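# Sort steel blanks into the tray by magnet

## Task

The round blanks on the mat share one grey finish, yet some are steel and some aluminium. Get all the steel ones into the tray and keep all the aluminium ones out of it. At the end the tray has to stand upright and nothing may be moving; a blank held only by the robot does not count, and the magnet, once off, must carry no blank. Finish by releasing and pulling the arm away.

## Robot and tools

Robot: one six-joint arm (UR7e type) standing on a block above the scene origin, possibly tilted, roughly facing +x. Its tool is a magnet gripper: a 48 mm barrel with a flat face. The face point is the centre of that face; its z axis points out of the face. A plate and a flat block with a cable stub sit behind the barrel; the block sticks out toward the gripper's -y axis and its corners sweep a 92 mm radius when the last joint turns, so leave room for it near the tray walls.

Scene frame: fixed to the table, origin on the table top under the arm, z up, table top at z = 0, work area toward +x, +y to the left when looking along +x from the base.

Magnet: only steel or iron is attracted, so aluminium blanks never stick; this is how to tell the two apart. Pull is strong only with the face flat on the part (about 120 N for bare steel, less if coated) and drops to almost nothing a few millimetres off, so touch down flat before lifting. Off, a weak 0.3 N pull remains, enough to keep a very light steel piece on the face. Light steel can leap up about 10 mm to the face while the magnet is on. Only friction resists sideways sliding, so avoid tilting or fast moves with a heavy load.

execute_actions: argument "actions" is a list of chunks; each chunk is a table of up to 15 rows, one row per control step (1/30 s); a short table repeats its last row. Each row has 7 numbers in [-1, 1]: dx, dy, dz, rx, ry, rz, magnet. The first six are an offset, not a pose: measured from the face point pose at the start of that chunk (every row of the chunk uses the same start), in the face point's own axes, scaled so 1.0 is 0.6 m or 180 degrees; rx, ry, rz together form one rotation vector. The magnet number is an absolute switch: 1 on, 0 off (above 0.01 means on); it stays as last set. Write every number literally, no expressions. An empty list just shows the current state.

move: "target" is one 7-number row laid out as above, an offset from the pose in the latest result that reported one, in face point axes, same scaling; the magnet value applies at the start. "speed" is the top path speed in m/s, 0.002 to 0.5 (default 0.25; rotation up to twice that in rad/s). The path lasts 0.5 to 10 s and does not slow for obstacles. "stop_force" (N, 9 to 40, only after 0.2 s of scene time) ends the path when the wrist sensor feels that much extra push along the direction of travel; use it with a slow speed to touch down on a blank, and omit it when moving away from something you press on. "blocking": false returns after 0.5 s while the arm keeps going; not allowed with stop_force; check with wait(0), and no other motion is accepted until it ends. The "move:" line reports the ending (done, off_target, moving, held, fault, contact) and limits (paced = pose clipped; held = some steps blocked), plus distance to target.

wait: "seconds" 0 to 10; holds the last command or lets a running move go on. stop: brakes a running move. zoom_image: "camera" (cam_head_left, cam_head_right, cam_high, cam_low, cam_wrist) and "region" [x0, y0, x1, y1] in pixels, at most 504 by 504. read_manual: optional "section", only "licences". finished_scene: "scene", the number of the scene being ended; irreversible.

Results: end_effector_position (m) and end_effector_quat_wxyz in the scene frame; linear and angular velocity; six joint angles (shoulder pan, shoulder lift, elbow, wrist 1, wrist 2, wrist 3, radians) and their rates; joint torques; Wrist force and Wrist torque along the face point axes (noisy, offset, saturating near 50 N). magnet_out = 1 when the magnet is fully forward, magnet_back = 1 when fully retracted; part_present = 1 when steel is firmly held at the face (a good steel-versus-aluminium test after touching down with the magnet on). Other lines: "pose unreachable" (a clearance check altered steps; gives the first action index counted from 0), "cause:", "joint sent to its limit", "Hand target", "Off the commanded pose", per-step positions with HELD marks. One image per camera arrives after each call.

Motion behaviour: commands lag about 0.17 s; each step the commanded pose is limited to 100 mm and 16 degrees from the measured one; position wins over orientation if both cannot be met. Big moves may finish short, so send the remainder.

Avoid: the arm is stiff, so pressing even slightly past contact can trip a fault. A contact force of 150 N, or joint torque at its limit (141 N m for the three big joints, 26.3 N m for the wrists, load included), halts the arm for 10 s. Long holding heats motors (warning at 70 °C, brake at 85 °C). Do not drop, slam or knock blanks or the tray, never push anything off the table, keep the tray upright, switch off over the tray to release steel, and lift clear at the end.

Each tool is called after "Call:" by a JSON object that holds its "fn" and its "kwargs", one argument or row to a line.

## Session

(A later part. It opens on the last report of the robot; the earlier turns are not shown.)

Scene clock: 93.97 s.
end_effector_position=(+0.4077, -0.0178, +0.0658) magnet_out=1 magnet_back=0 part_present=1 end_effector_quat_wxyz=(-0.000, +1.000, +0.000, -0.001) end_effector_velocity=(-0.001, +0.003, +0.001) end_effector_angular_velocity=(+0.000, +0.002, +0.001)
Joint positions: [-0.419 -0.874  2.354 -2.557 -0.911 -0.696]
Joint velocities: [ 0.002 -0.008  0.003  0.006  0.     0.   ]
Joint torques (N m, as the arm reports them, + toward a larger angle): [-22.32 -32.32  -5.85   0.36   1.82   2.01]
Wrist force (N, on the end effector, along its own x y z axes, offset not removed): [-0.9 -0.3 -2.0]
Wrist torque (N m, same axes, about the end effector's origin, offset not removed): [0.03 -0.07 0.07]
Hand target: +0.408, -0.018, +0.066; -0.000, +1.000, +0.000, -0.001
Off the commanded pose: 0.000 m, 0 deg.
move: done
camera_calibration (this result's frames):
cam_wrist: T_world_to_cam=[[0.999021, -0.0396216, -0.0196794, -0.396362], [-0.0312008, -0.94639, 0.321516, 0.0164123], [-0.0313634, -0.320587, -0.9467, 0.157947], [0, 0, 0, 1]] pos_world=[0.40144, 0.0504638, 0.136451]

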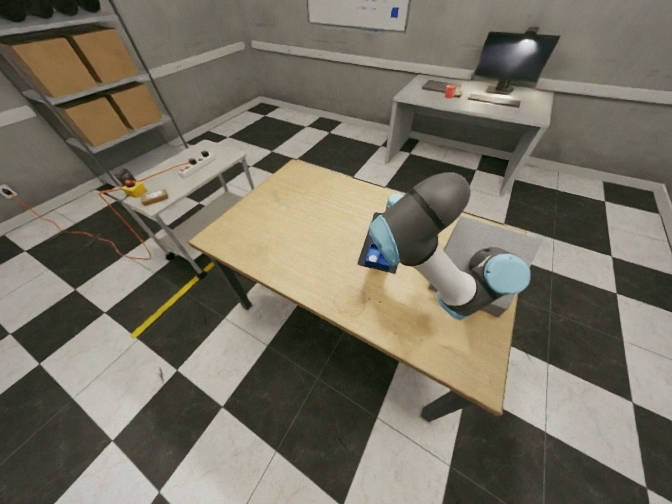

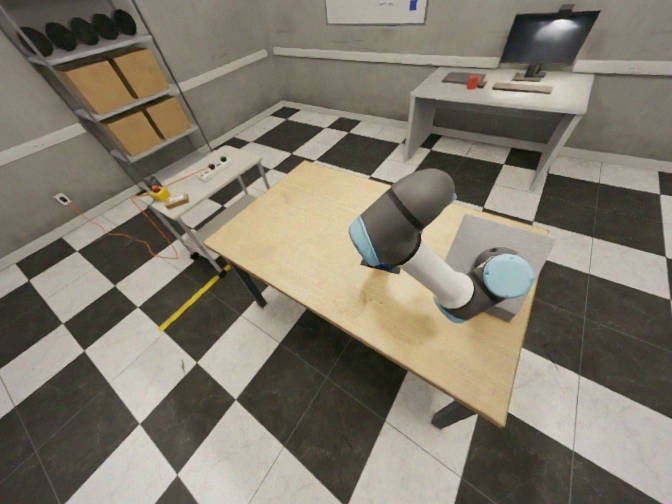

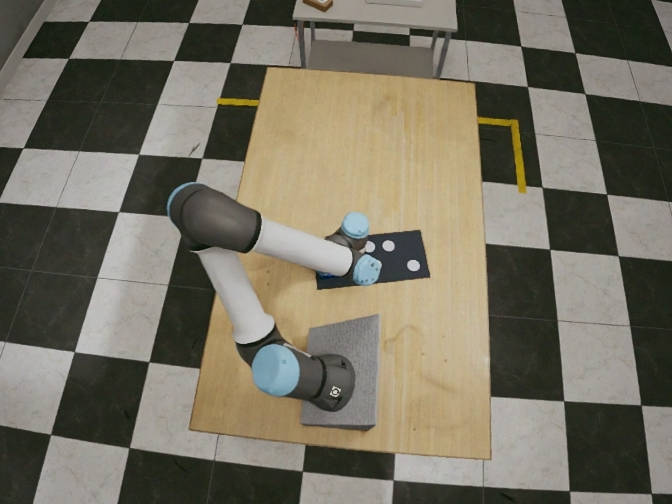

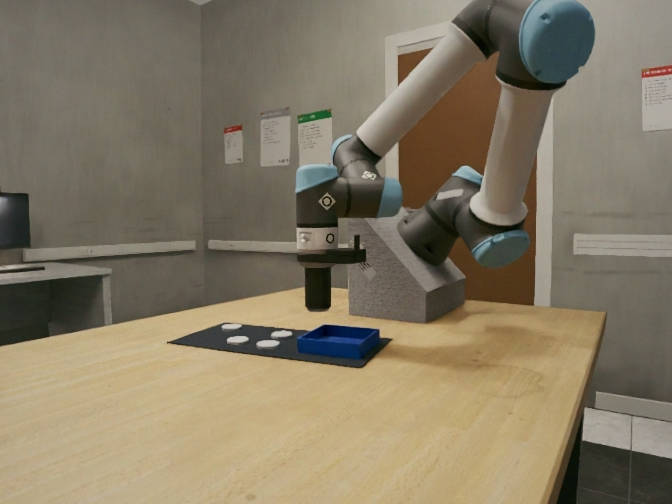

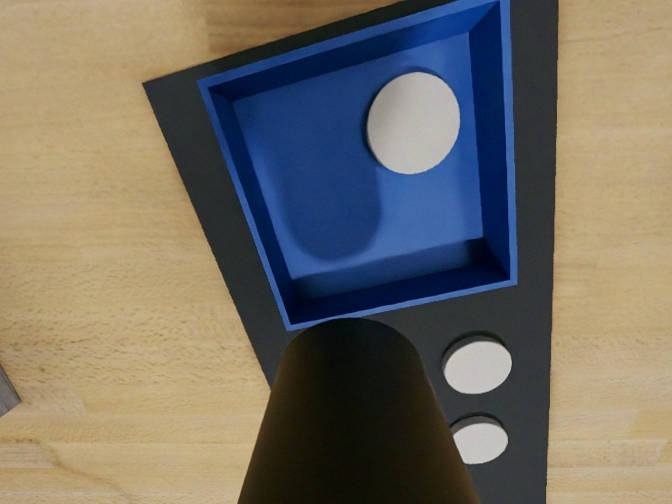

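Call:
{"fn": "move", "kwargs": {
  "target": [-0.0262,-0.123,0.0898,0,0,0,1],
  "speed": 0.15
}}

Call:
{"fn": "move", "kwargs": {
  "target": [0.036,0.171,-0.075,0,0,0,0],
  "speed": 0.25
}}

Scene clock: 97.20 s.
end_effector_position=(+0.3919, +0.0558, +0.0123) magnet_out=1 magnet_back=0 part_present=1 end_effector_quat_wxyz=(-0.000, +1.000, +0.000, -0.001) end_effector_velocity=(-0.001, +0.003, -0.003) end_effector_angular_velocity=(-0.001, +0.001, -0.001)
Joint positions: [-0.223 -0.887  2.438 -2.778 -0.831 -0.462]
Joint velocities: [ 0.009  0.001  0.003 -0.011  0.002  0.013]
Joint torques (N m, as the arm reports them, + toward a larger angle): [-20.82  -7.07  -1.05  -5.03   1.74   2.14]
Wrist force (N, on the end effector, along its own x y z axes, offset not removed): [-4.3 1.4 0.5]
Wrist torque (N m, same axes, about the end effector's origin, offset not removed): [0.17 0.34 0.11]
Hand target: +0.392, +0.056, +0.012; -0.000, +1.000, +0.000, -0.001
Off the commanded pose: 0.000 m, 0 deg.
move: done
camera_calibration (this result's frames):
cam_wrist: T_world_to_cam=[[0.999022, -0.0395639, -0.019764, -0.378778], [-0.0311163, -0.946365, 0.321597, 0.102668], [-0.0314276, -0.320668, -0.94667, 0.130428], [0, 0, 0, 1]] pos_world=[0.385701, 0.123999, 0.0829683]

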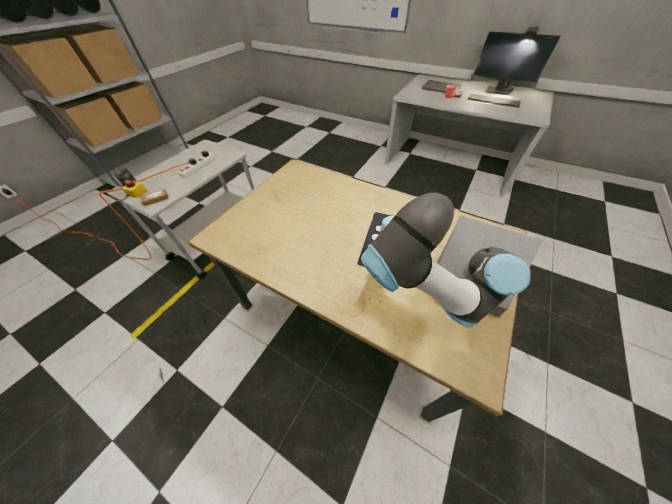

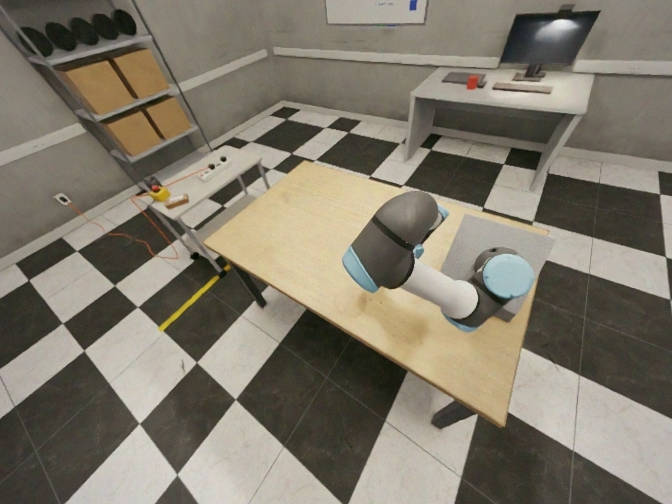

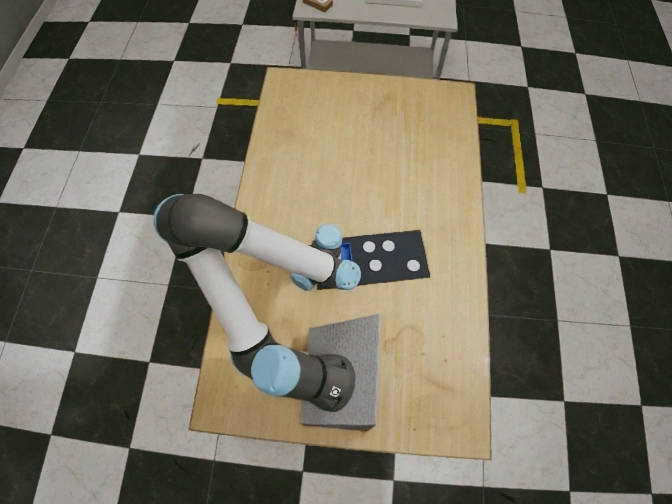

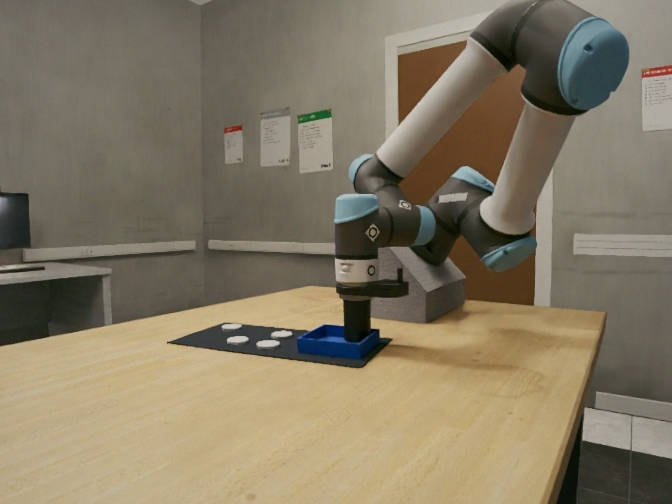

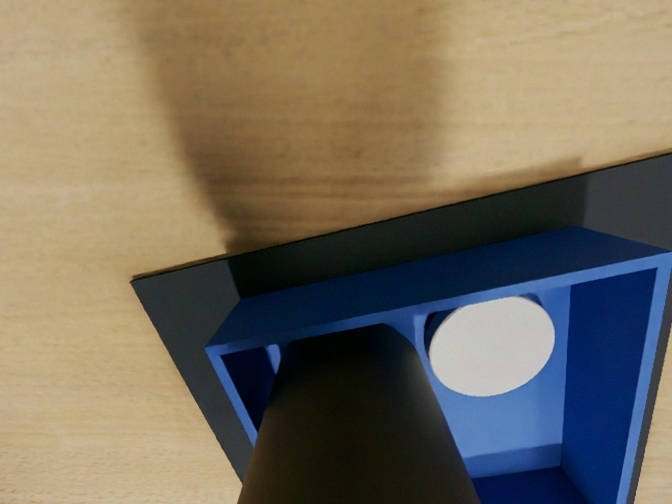

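Scene clock: 98.33 s.
end_effector_position=(+0.4134, -0.0465, +0.0570) magnet_out=0 magnet_back=1 part_present=0 end_effector_quat_wxyz=(-0.000, +1.000, +0.000, -0.001) end_effector_velocity=(+0.001, -0.002, +0.001) end_effector_angular_velocity=(+0.001, +0.000, +0.000)
Joint positions: [-0.442 -0.789  2.314 -2.586 -0.922 -0.721]
Joint velocities: [-0.004  0.003 -0.004  0.005 -0.001 -0.005]
Joint torques (N m, as the arm reports them, + toward a larger angle): [-35.44  -8.1  -19.8    0.16  -1.56  -1.71]
Wrist force (N, on the end effector, along its own x y z axes, offset not removed): [0.1 -0.7 -1.1]
Wrist torque (N m, same axes, about the end effector's origin, offset not removed): [-0.16 0.00 -0.02]
Hand target: +0.414, -0.047, +0.057; -0.001, +1.000, +0.000, -0.001
Off the commanded pose: 0.000 m, 0 deg.
move: done
camera_calibration (this result's frames):
cam_wrist: T_world_to_cam=[[0.999022, -0.0395348, -0.0198038, -0.403445], [-0.0310845, -0.946454, 0.321339, -0.00781346], [-0.0314475, -0.32041, -0.946757, 0.1406], [0, 0, 0, 1]] pos_world=[0.407229, 0.0217045, 0.127635]

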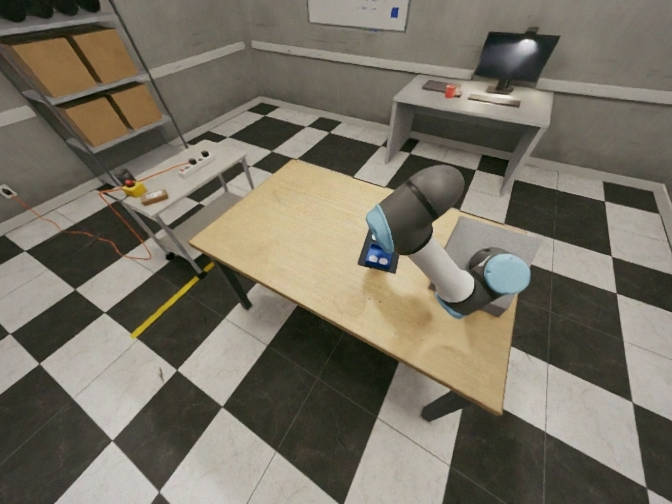

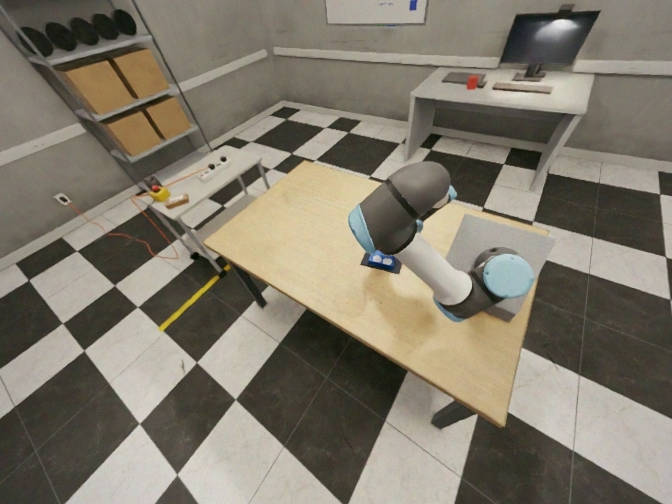

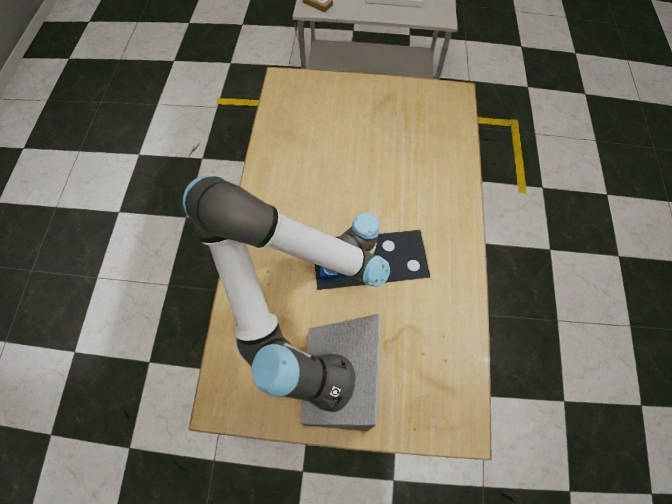

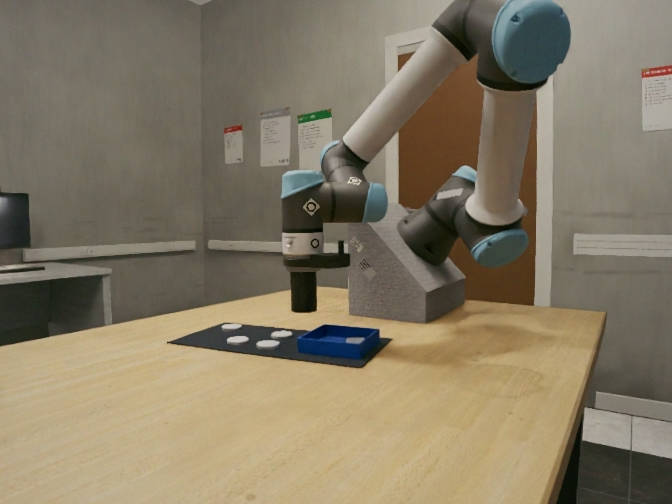

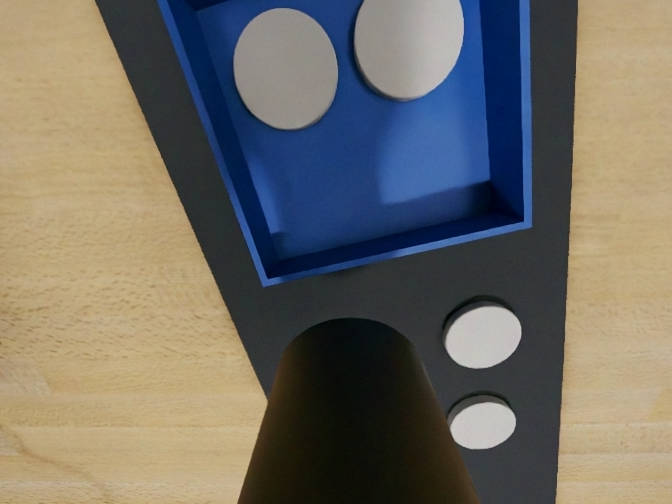

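Call:
{"fn": "move", "kwargs": {
  "target": [0.0118,0.0817,0.0797,0,0,0,0],
  "speed": 0.15
}}

Call:
{"fn": "execute_actions", "kwargs": {
  "actions": [
    [[0,0,0,0,0,0,1],[0,0,0,0,0,0,1],[0,0,0,0,0,0,1],[0,0,0,0,0,0,1],[0,0,0,0,0,0,1],[0,0,-0.003,0,0,0,1],[0,0,-0.008,0,0,0,1],[0,0,-0.014,0,0,0,1],[0,0,-0.02,0,0,0,1],[0,0,-0.026,0,0,0,1],[0,0,-0.031,0,0,0,1],[0,0,-0.035,0,0,0,1]]
  ]
}}

Scene clock: 101.87 s.
end_effector_position=(+0.4203, -0.0953, +0.0093) magnet_out=0 magnet_back=1 part_present=0 end_effector_quat_wxyz=(-0.000, +1.000, +0.000, -0.001) end_effector_velocity=(+0.000, -0.001, -0.002) end_effector_angular_velocity=(-0.002, +0.002, +0.001)
Joint positions: [-0.434 -0.577  2.232 -2.722 -0.918 -0.713]
Joint velocities: [ 0.002  0.007 -0.004 -0.004 -0.001  0.001]
Joint torques (N m, as the arm reports them, + toward a larger angle): [-25.1  -15.06 -15.95  -5.35   1.85   2.23]
Wrist force (N, on the end effector, along its own x y z axes, offset not removed): [-2.6 1.1 -0.9]
Wrist torque (N m, same axes, about the end effector's origin, offset not removed): [0.24 0.23 -0.04]
Hand target: +0.420, -0.095, +0.009; -0.000, +1.000, +0.000, -0.001
Off the commanded pose: 0.000 m, 0 deg.
move: done
camera_calibration (this result's frames):
cam_wrist: T_world_to_cam=[[0.999022, -0.0395258, -0.0198347, -0.41319], [-0.0310661, -0.946454, 0.321339, -0.0384007], [-0.0314738, -0.320409, -0.946756, 0.0800595], [0, 0, 0, 1]] pos_world=[0.414113, -0.0270244, 0.079941]

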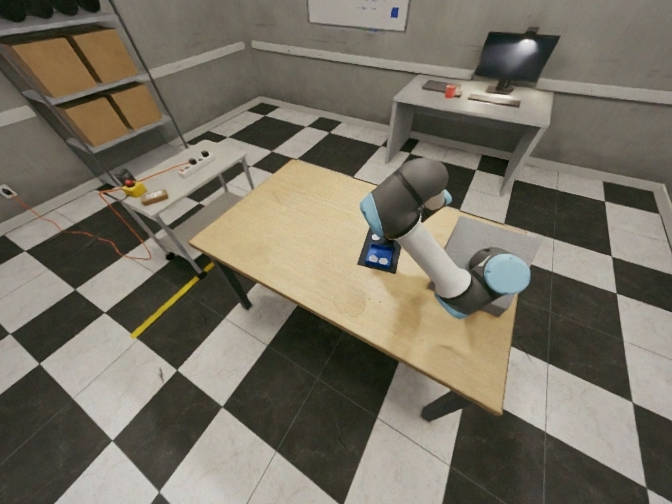

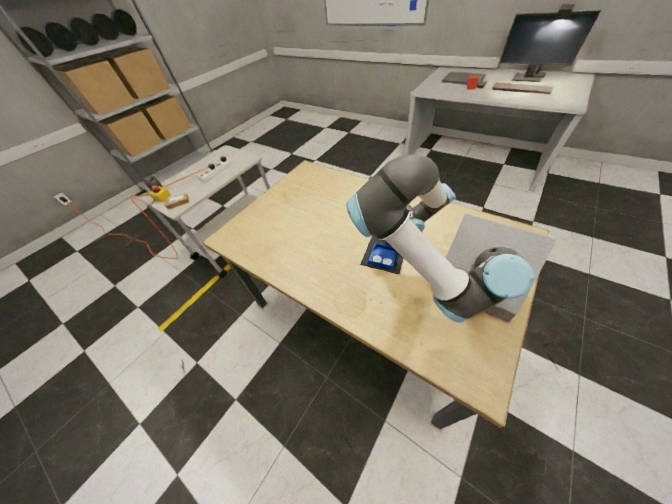

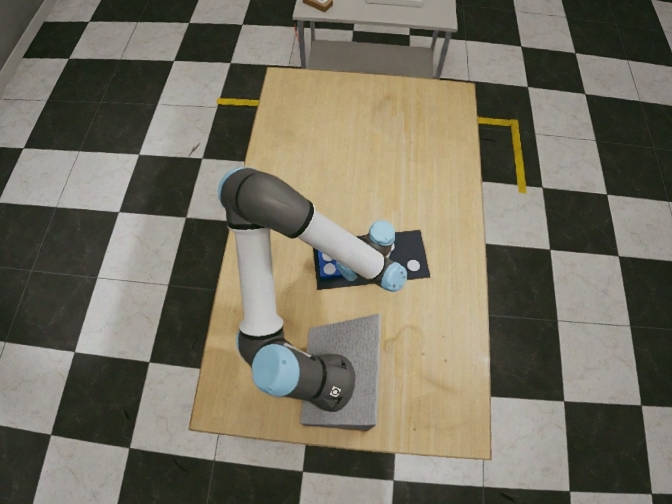

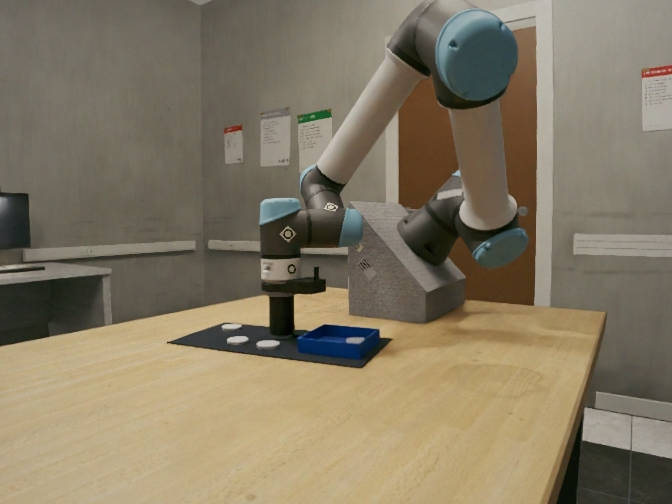

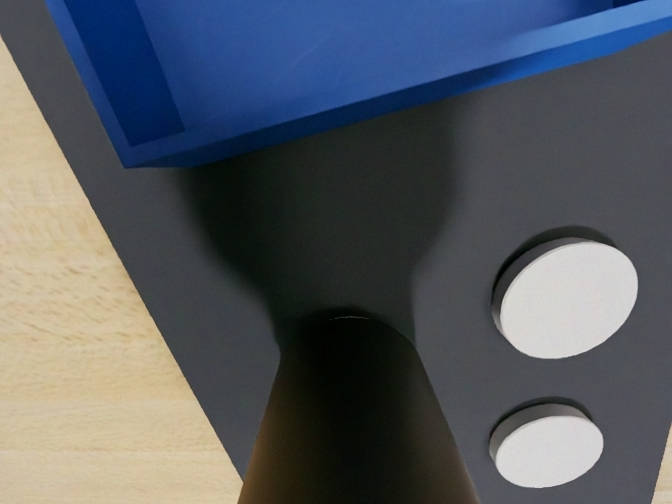

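Scene clock: 102.37 s.
end_effector_position=(+0.4204, -0.0953, +0.0242) magnet_out=1 magnet_back=0 part_present=1 end_effector_quat_wxyz=(-0.000, +1.000, +0.000, -0.001) end_effector_velocity=(+0.000, +0.000, +0.049) end_effector_angular_velocity=(-0.001, -0.000, -0.000)
Joint positions: [-0.456 -0.612  2.237 -2.678 -0.929 -0.736]
Joint velocities: [-0.071 -0.116  0.013  0.149 -0.035 -0.076]
Joint torques (N m, as the arm reports them, + toward a larger angle): [-33.22 -39.1   -4.79   0.64  -1.37  -1.89]
Wrist force (N, on the end effector, along its own x y z axes, offset not removed): [1.6 0.4 -0.6]
Wrist torque (N m, same axes, about the end effector's origin, offset not removed): [0.00 -0.21 0.17]
Hand target: +0.420, -0.095, +0.030; -0.000, +1.000, +0.000, -0.001
Off the commanded pose: 0.006 m, 0 deg.
Step readings (end_effector_position):
0: (+0.4203, -0.0953, +0.0093)
1: (+0.4203, -0.0953, +0.0092)
2: (+0.4203, -0.0953, +0.0092)
4: (+0.4203, -0.0953, +0.0092)
8: (+0.4204, -0.0953, +0.0100)
15: end_effector_position above
camera_calibration (this result's frames):
cam_wrist: T_world_to_cam=[[0.999033, -0.0395801, -0.0191405, -0.413051], [-0.0313283, -0.946322, 0.321703, -0.0431636], [-0.0308461, -0.320792, -0.946647, 0.0938627], [0, 0, 0, 1]] pos_world=[0.414194, -0.0270849, 0.0948347]

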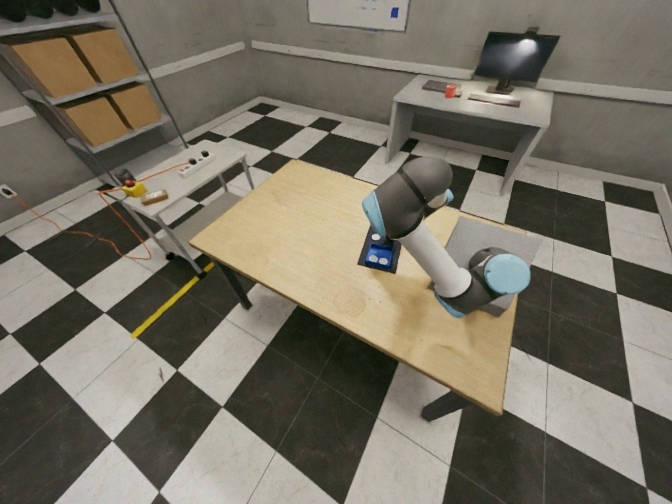

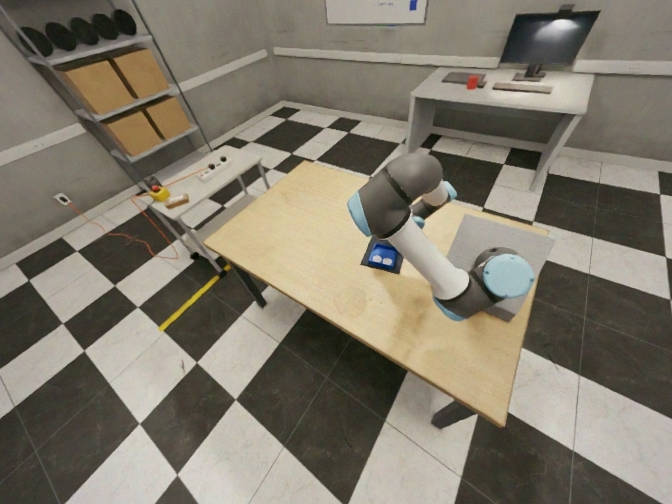

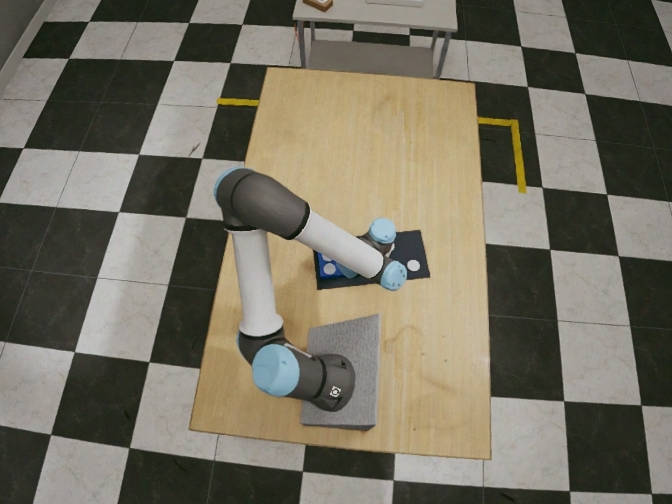

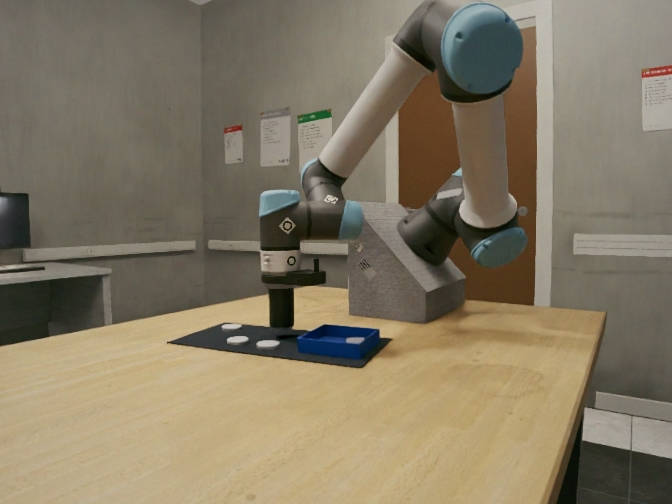

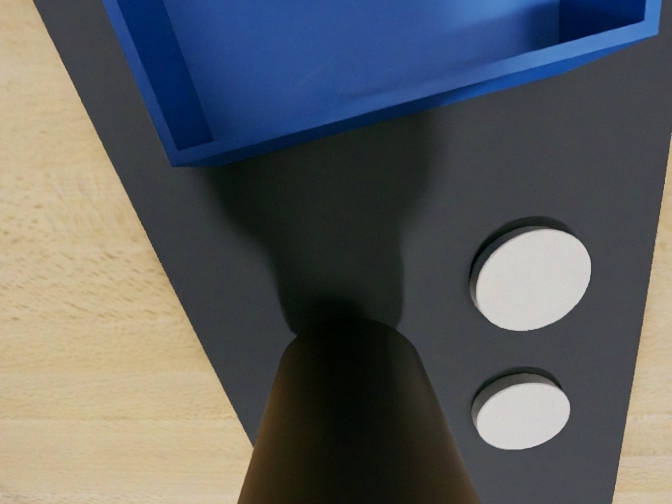

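Call:
{"fn": "move", "kwargs": {
  "target": [0.0053,-0.1895,-0.047,0,0,0,1],
  "speed": 0.25
}}

Scene clock: 105.33 s.
end_effector_position=(+0.4237, +0.0179, +0.0524) magnet_out=1 magnet_back=0 part_present=1 end_effector_quat_wxyz=(-0.000, +1.000, +0.000, -0.001) end_effector_velocity=(+0.000, +0.002, +0.001) end_effector_angular_velocity=(-0.001, -0.001, +0.001)
Joint positions: [-0.324 -0.903  2.338 -2.582 -0.869 -0.586]
Joint velocities: [ 0.002 -0.006  0.     0.003  0.001  0.002]
Joint torques (N m, as the arm reports them, + toward a larger angle): [-22.5  -32.6   -4.92   0.9    1.96   1.95]
Wrist force (N, on the end effector, along its own x y z axes, offset not removed): [-1.6 3.6 -1.3]
Wrist torque (N m, same axes, about the end effector's origin, offset not removed): [0.42 0.22 0.19]
Hand target: +0.424, +0.018, +0.053; -0.000, +1.000, +0.000, -0.001
Off the commanded pose: 0.000 m, 0 deg.
move: done
camera_calibration (this result's frames):
cam_wrist: T_world_to_cam=[[0.999034, -0.0396116, -0.0190235, -0.411326], [-0.0313903, -0.946264, 0.321869, 0.0550805], [-0.0307509, -0.320961, -0.946593, 0.156986], [0, 0, 0, 1]] pos_world=[0.417485, 0.0862138, 0.123048]

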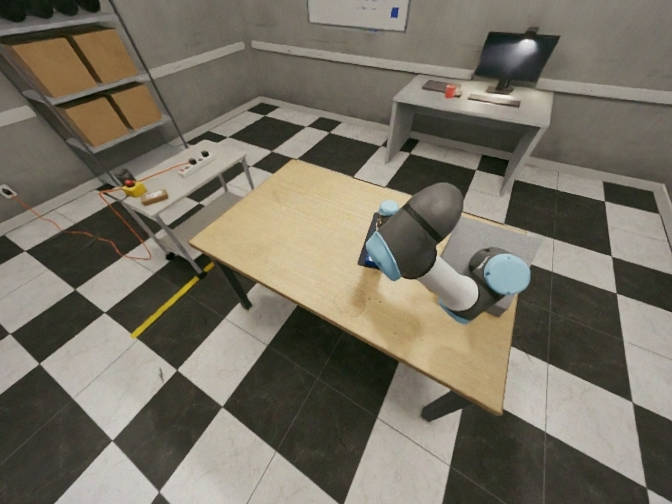

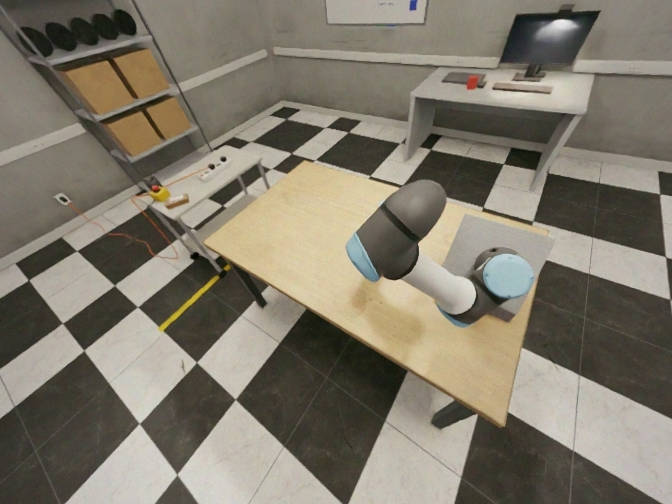

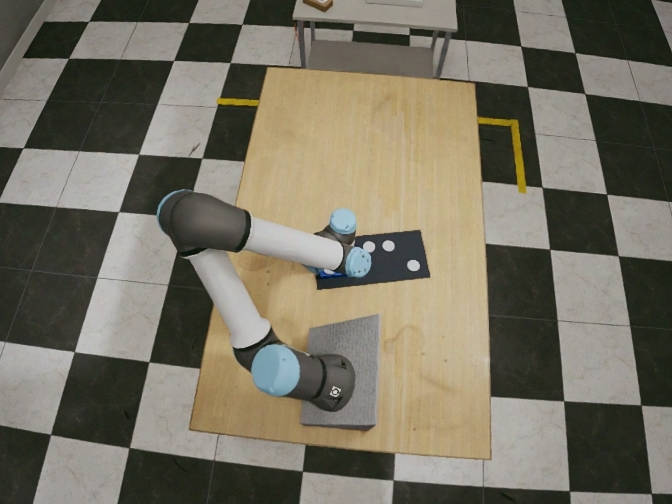

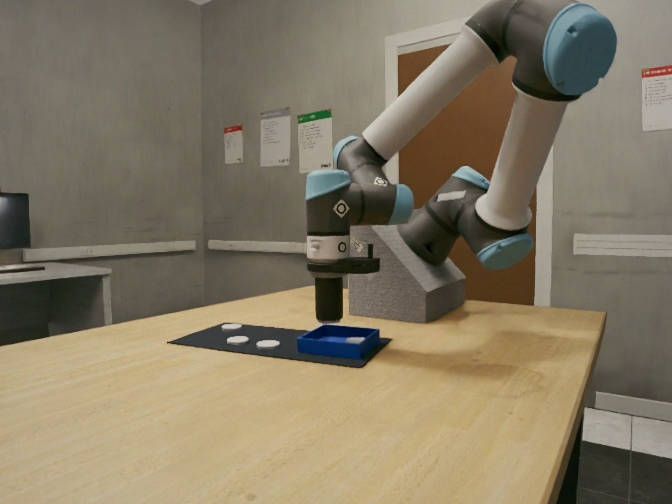

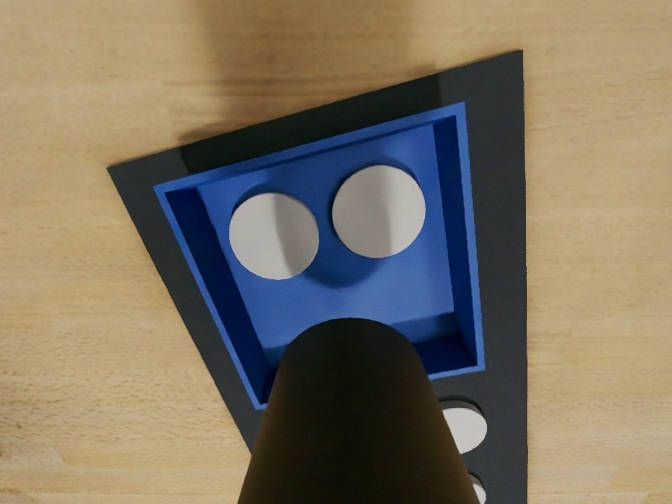

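Call:
{"fn": "move", "kwargs": {
  "target": [0,-0.001,0.0677,0,0,0,1],
  "speed": 0.12
}}

Call:
{"fn": "move", "kwargs": {
  "target": [0,0,-0.2,0,0,0,0],
  "speed": 0.25
}}

Scene clock: 107.37 s.
end_effector_position=(+0.4237, +0.0186, +0.0121) magnet_out=1 magnet_back=0 part_present=1 end_effector_quat_wxyz=(-0.000, +1.000, +0.000, -0.001) end_effector_velocity=(+0.001, +0.000, -0.002) end_effector_angular_velocity=(-0.001, -0.002, +0.001)
Joint positions: [-0.258 -0.799  2.333 -2.733 -0.843 -0.505]
Joint velocities: [ 0.005  0.007 -0.002 -0.011  0.002  0.006]
Joint torques (N m, as the arm reports them, + toward a larger angle): [-23.69 -10.62 -16.14  -5.03   1.95   2.24]
Wrist force (N, on the end effector, along its own x y z axes, offset not removed): [0.9 1.9 -1.4]
Wrist torque (N m, same axes, about the end effector's origin, offset not removed): [0.18 -0.16 0.09]
Hand target: +0.424, +0.019, +0.012; -0.000, +1.000, +0.000, -0.001
Off the commanded pose: 0.000 m, 0 deg.
move: done
camera_calibration (this result's frames):
cam_wrist: T_world_to_cam=[[0.999033, -0.0395991, -0.0191208, -0.411976], [-0.0313468, -0.946261, 0.321882, 0.0686384], [-0.0308395, -0.320971, -0.946587, 0.119065], [0, 0, 0, 1]] pos_world=[0.417401, 0.0868525, 0.0827348]

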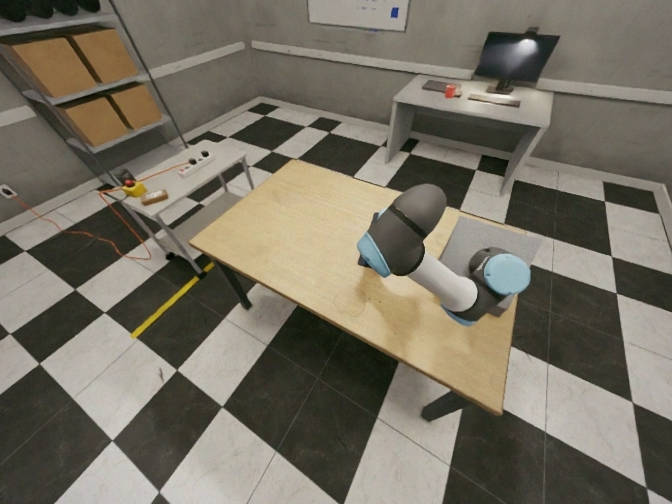

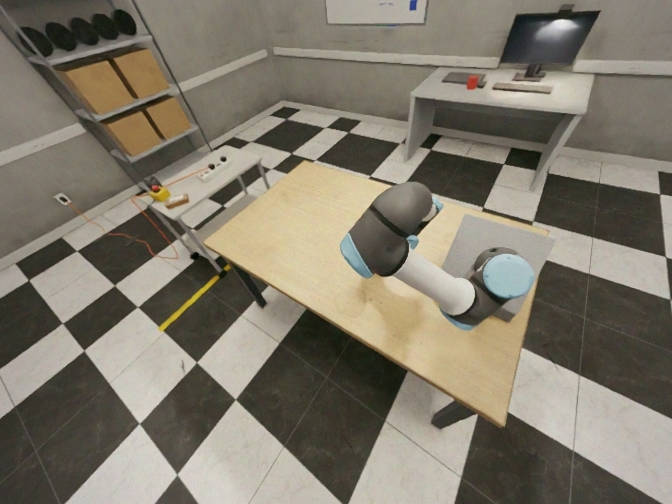

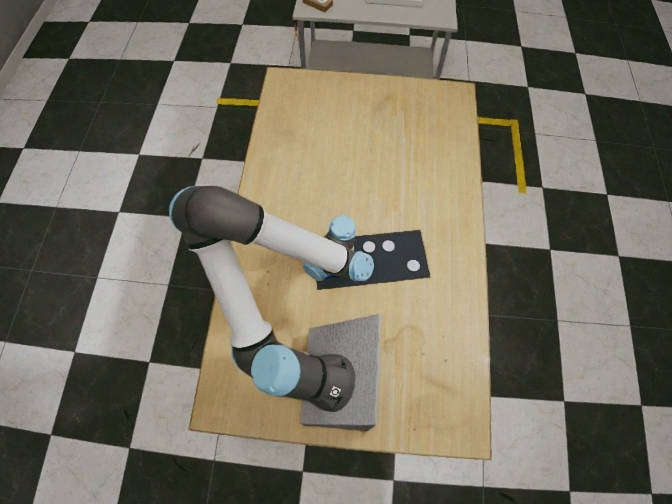

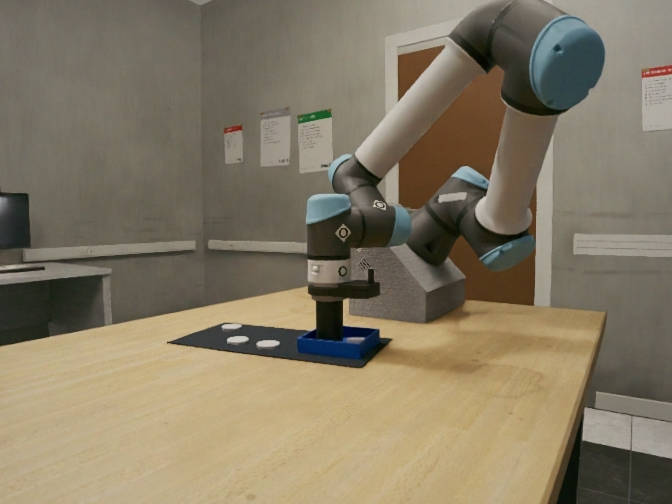

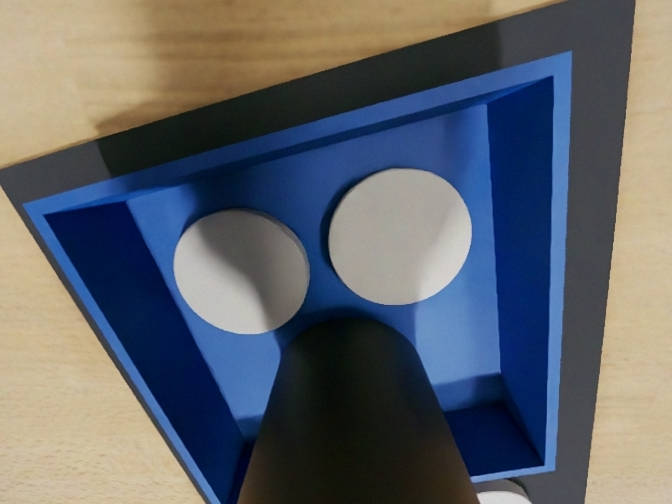

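Scene clock: 108.57 s.
end_effector_position=(+0.4239, +0.0185, +0.1318) magnet_out=0 magnet_back=1 part_present=0 end_effector_quat_wxyz=(-0.000, +1.000, +0.000, -0.001) end_effector_velocity=(-0.001, -0.000, +0.002) end_effector_angular_velocity=(+0.001, +0.004, -0.000)
Joint positions: [-0.444 -1.089  2.309 -2.281 -0.923 -0.723]
Joint velocities: [-0.003 -0.005 -0.002  0.013 -0.004 -0.006]
Joint torques (N m, as the arm reports them, + toward a larger angle): [-32.7  -29.29 -23.46   0.38  -1.49  -1.98]
Wrist force (N, on the end effector, along its own x y z axes, offset not removed): [1.8 -1.1 -0.3]
Wrist torque (N m, same axes, about the end effector's origin, offset not removed): [-0.05 -0.30 -0.08]
Hand target: +0.424, +0.018, +0.132; -0.000, +1.000, +0.000, -0.001
Off the commanded pose: 0.000 m, 0 deg.
move: done
camera_calibration (this result's frames):
cam_wrist: T_world_to_cam=[[0.999038, -0.0395707, -0.0189134, -0.409928], [-0.0313903, -0.9463, 0.321762, 0.0300562], [-0.0306301, -0.320859, -0.946632, 0.232203], [0, 0, 0, 1]] pos_world=[0.41759, 0.0867254, 0.202387]

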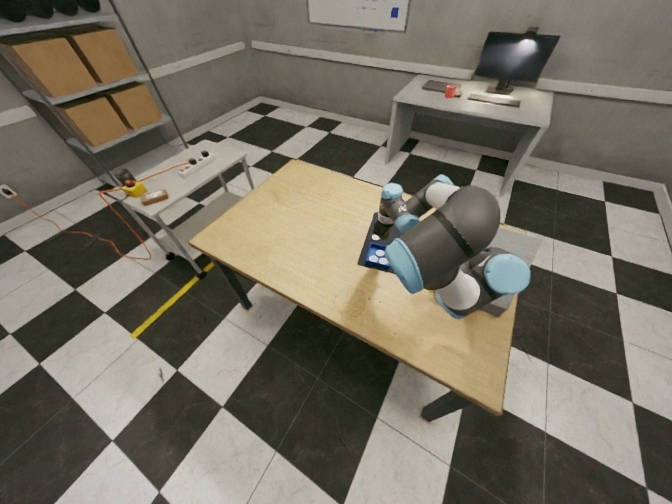

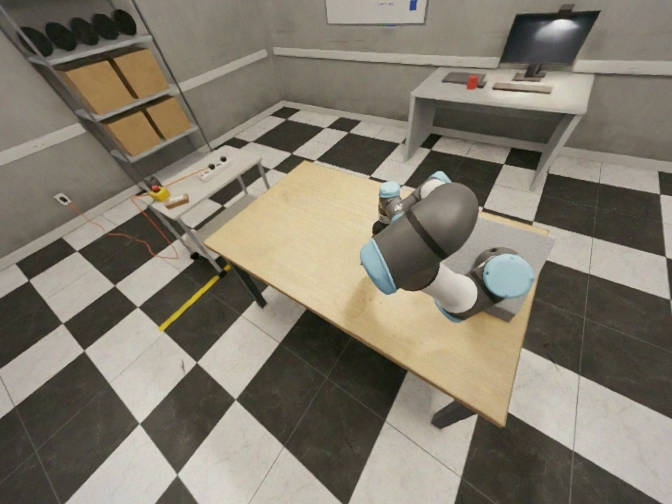

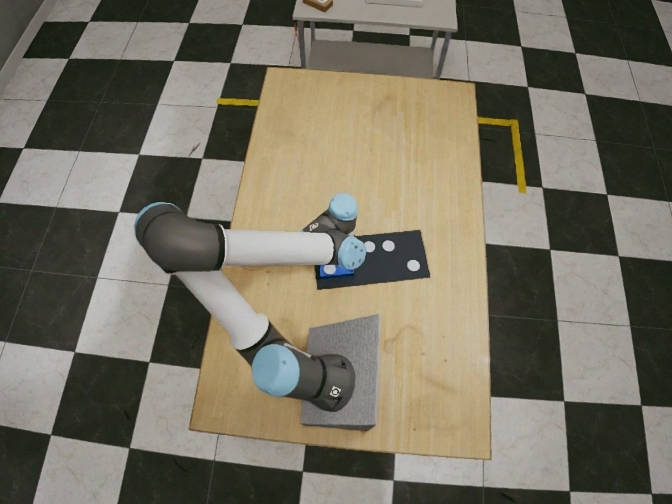

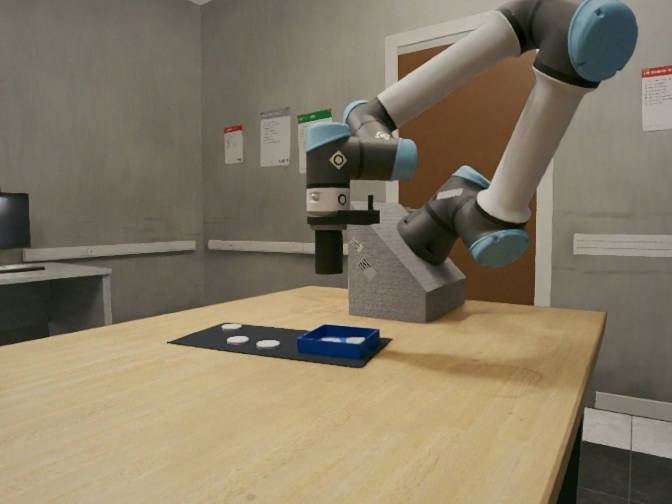

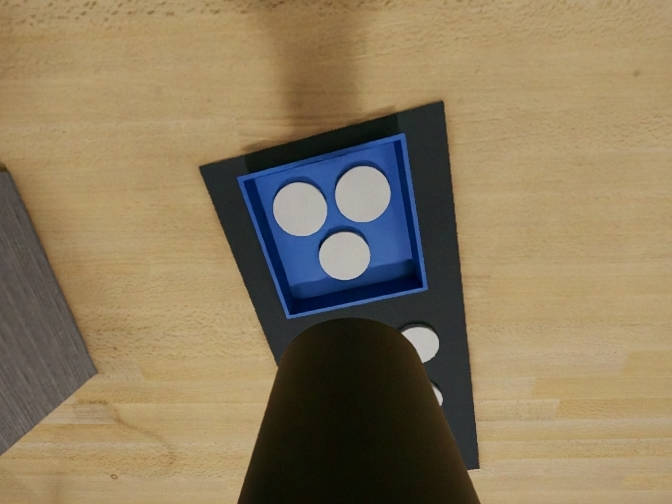

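Call:
{"fn": "finished_scene", "kwargs": {
  "scene": 1
}}

The scene is finished: the task was done.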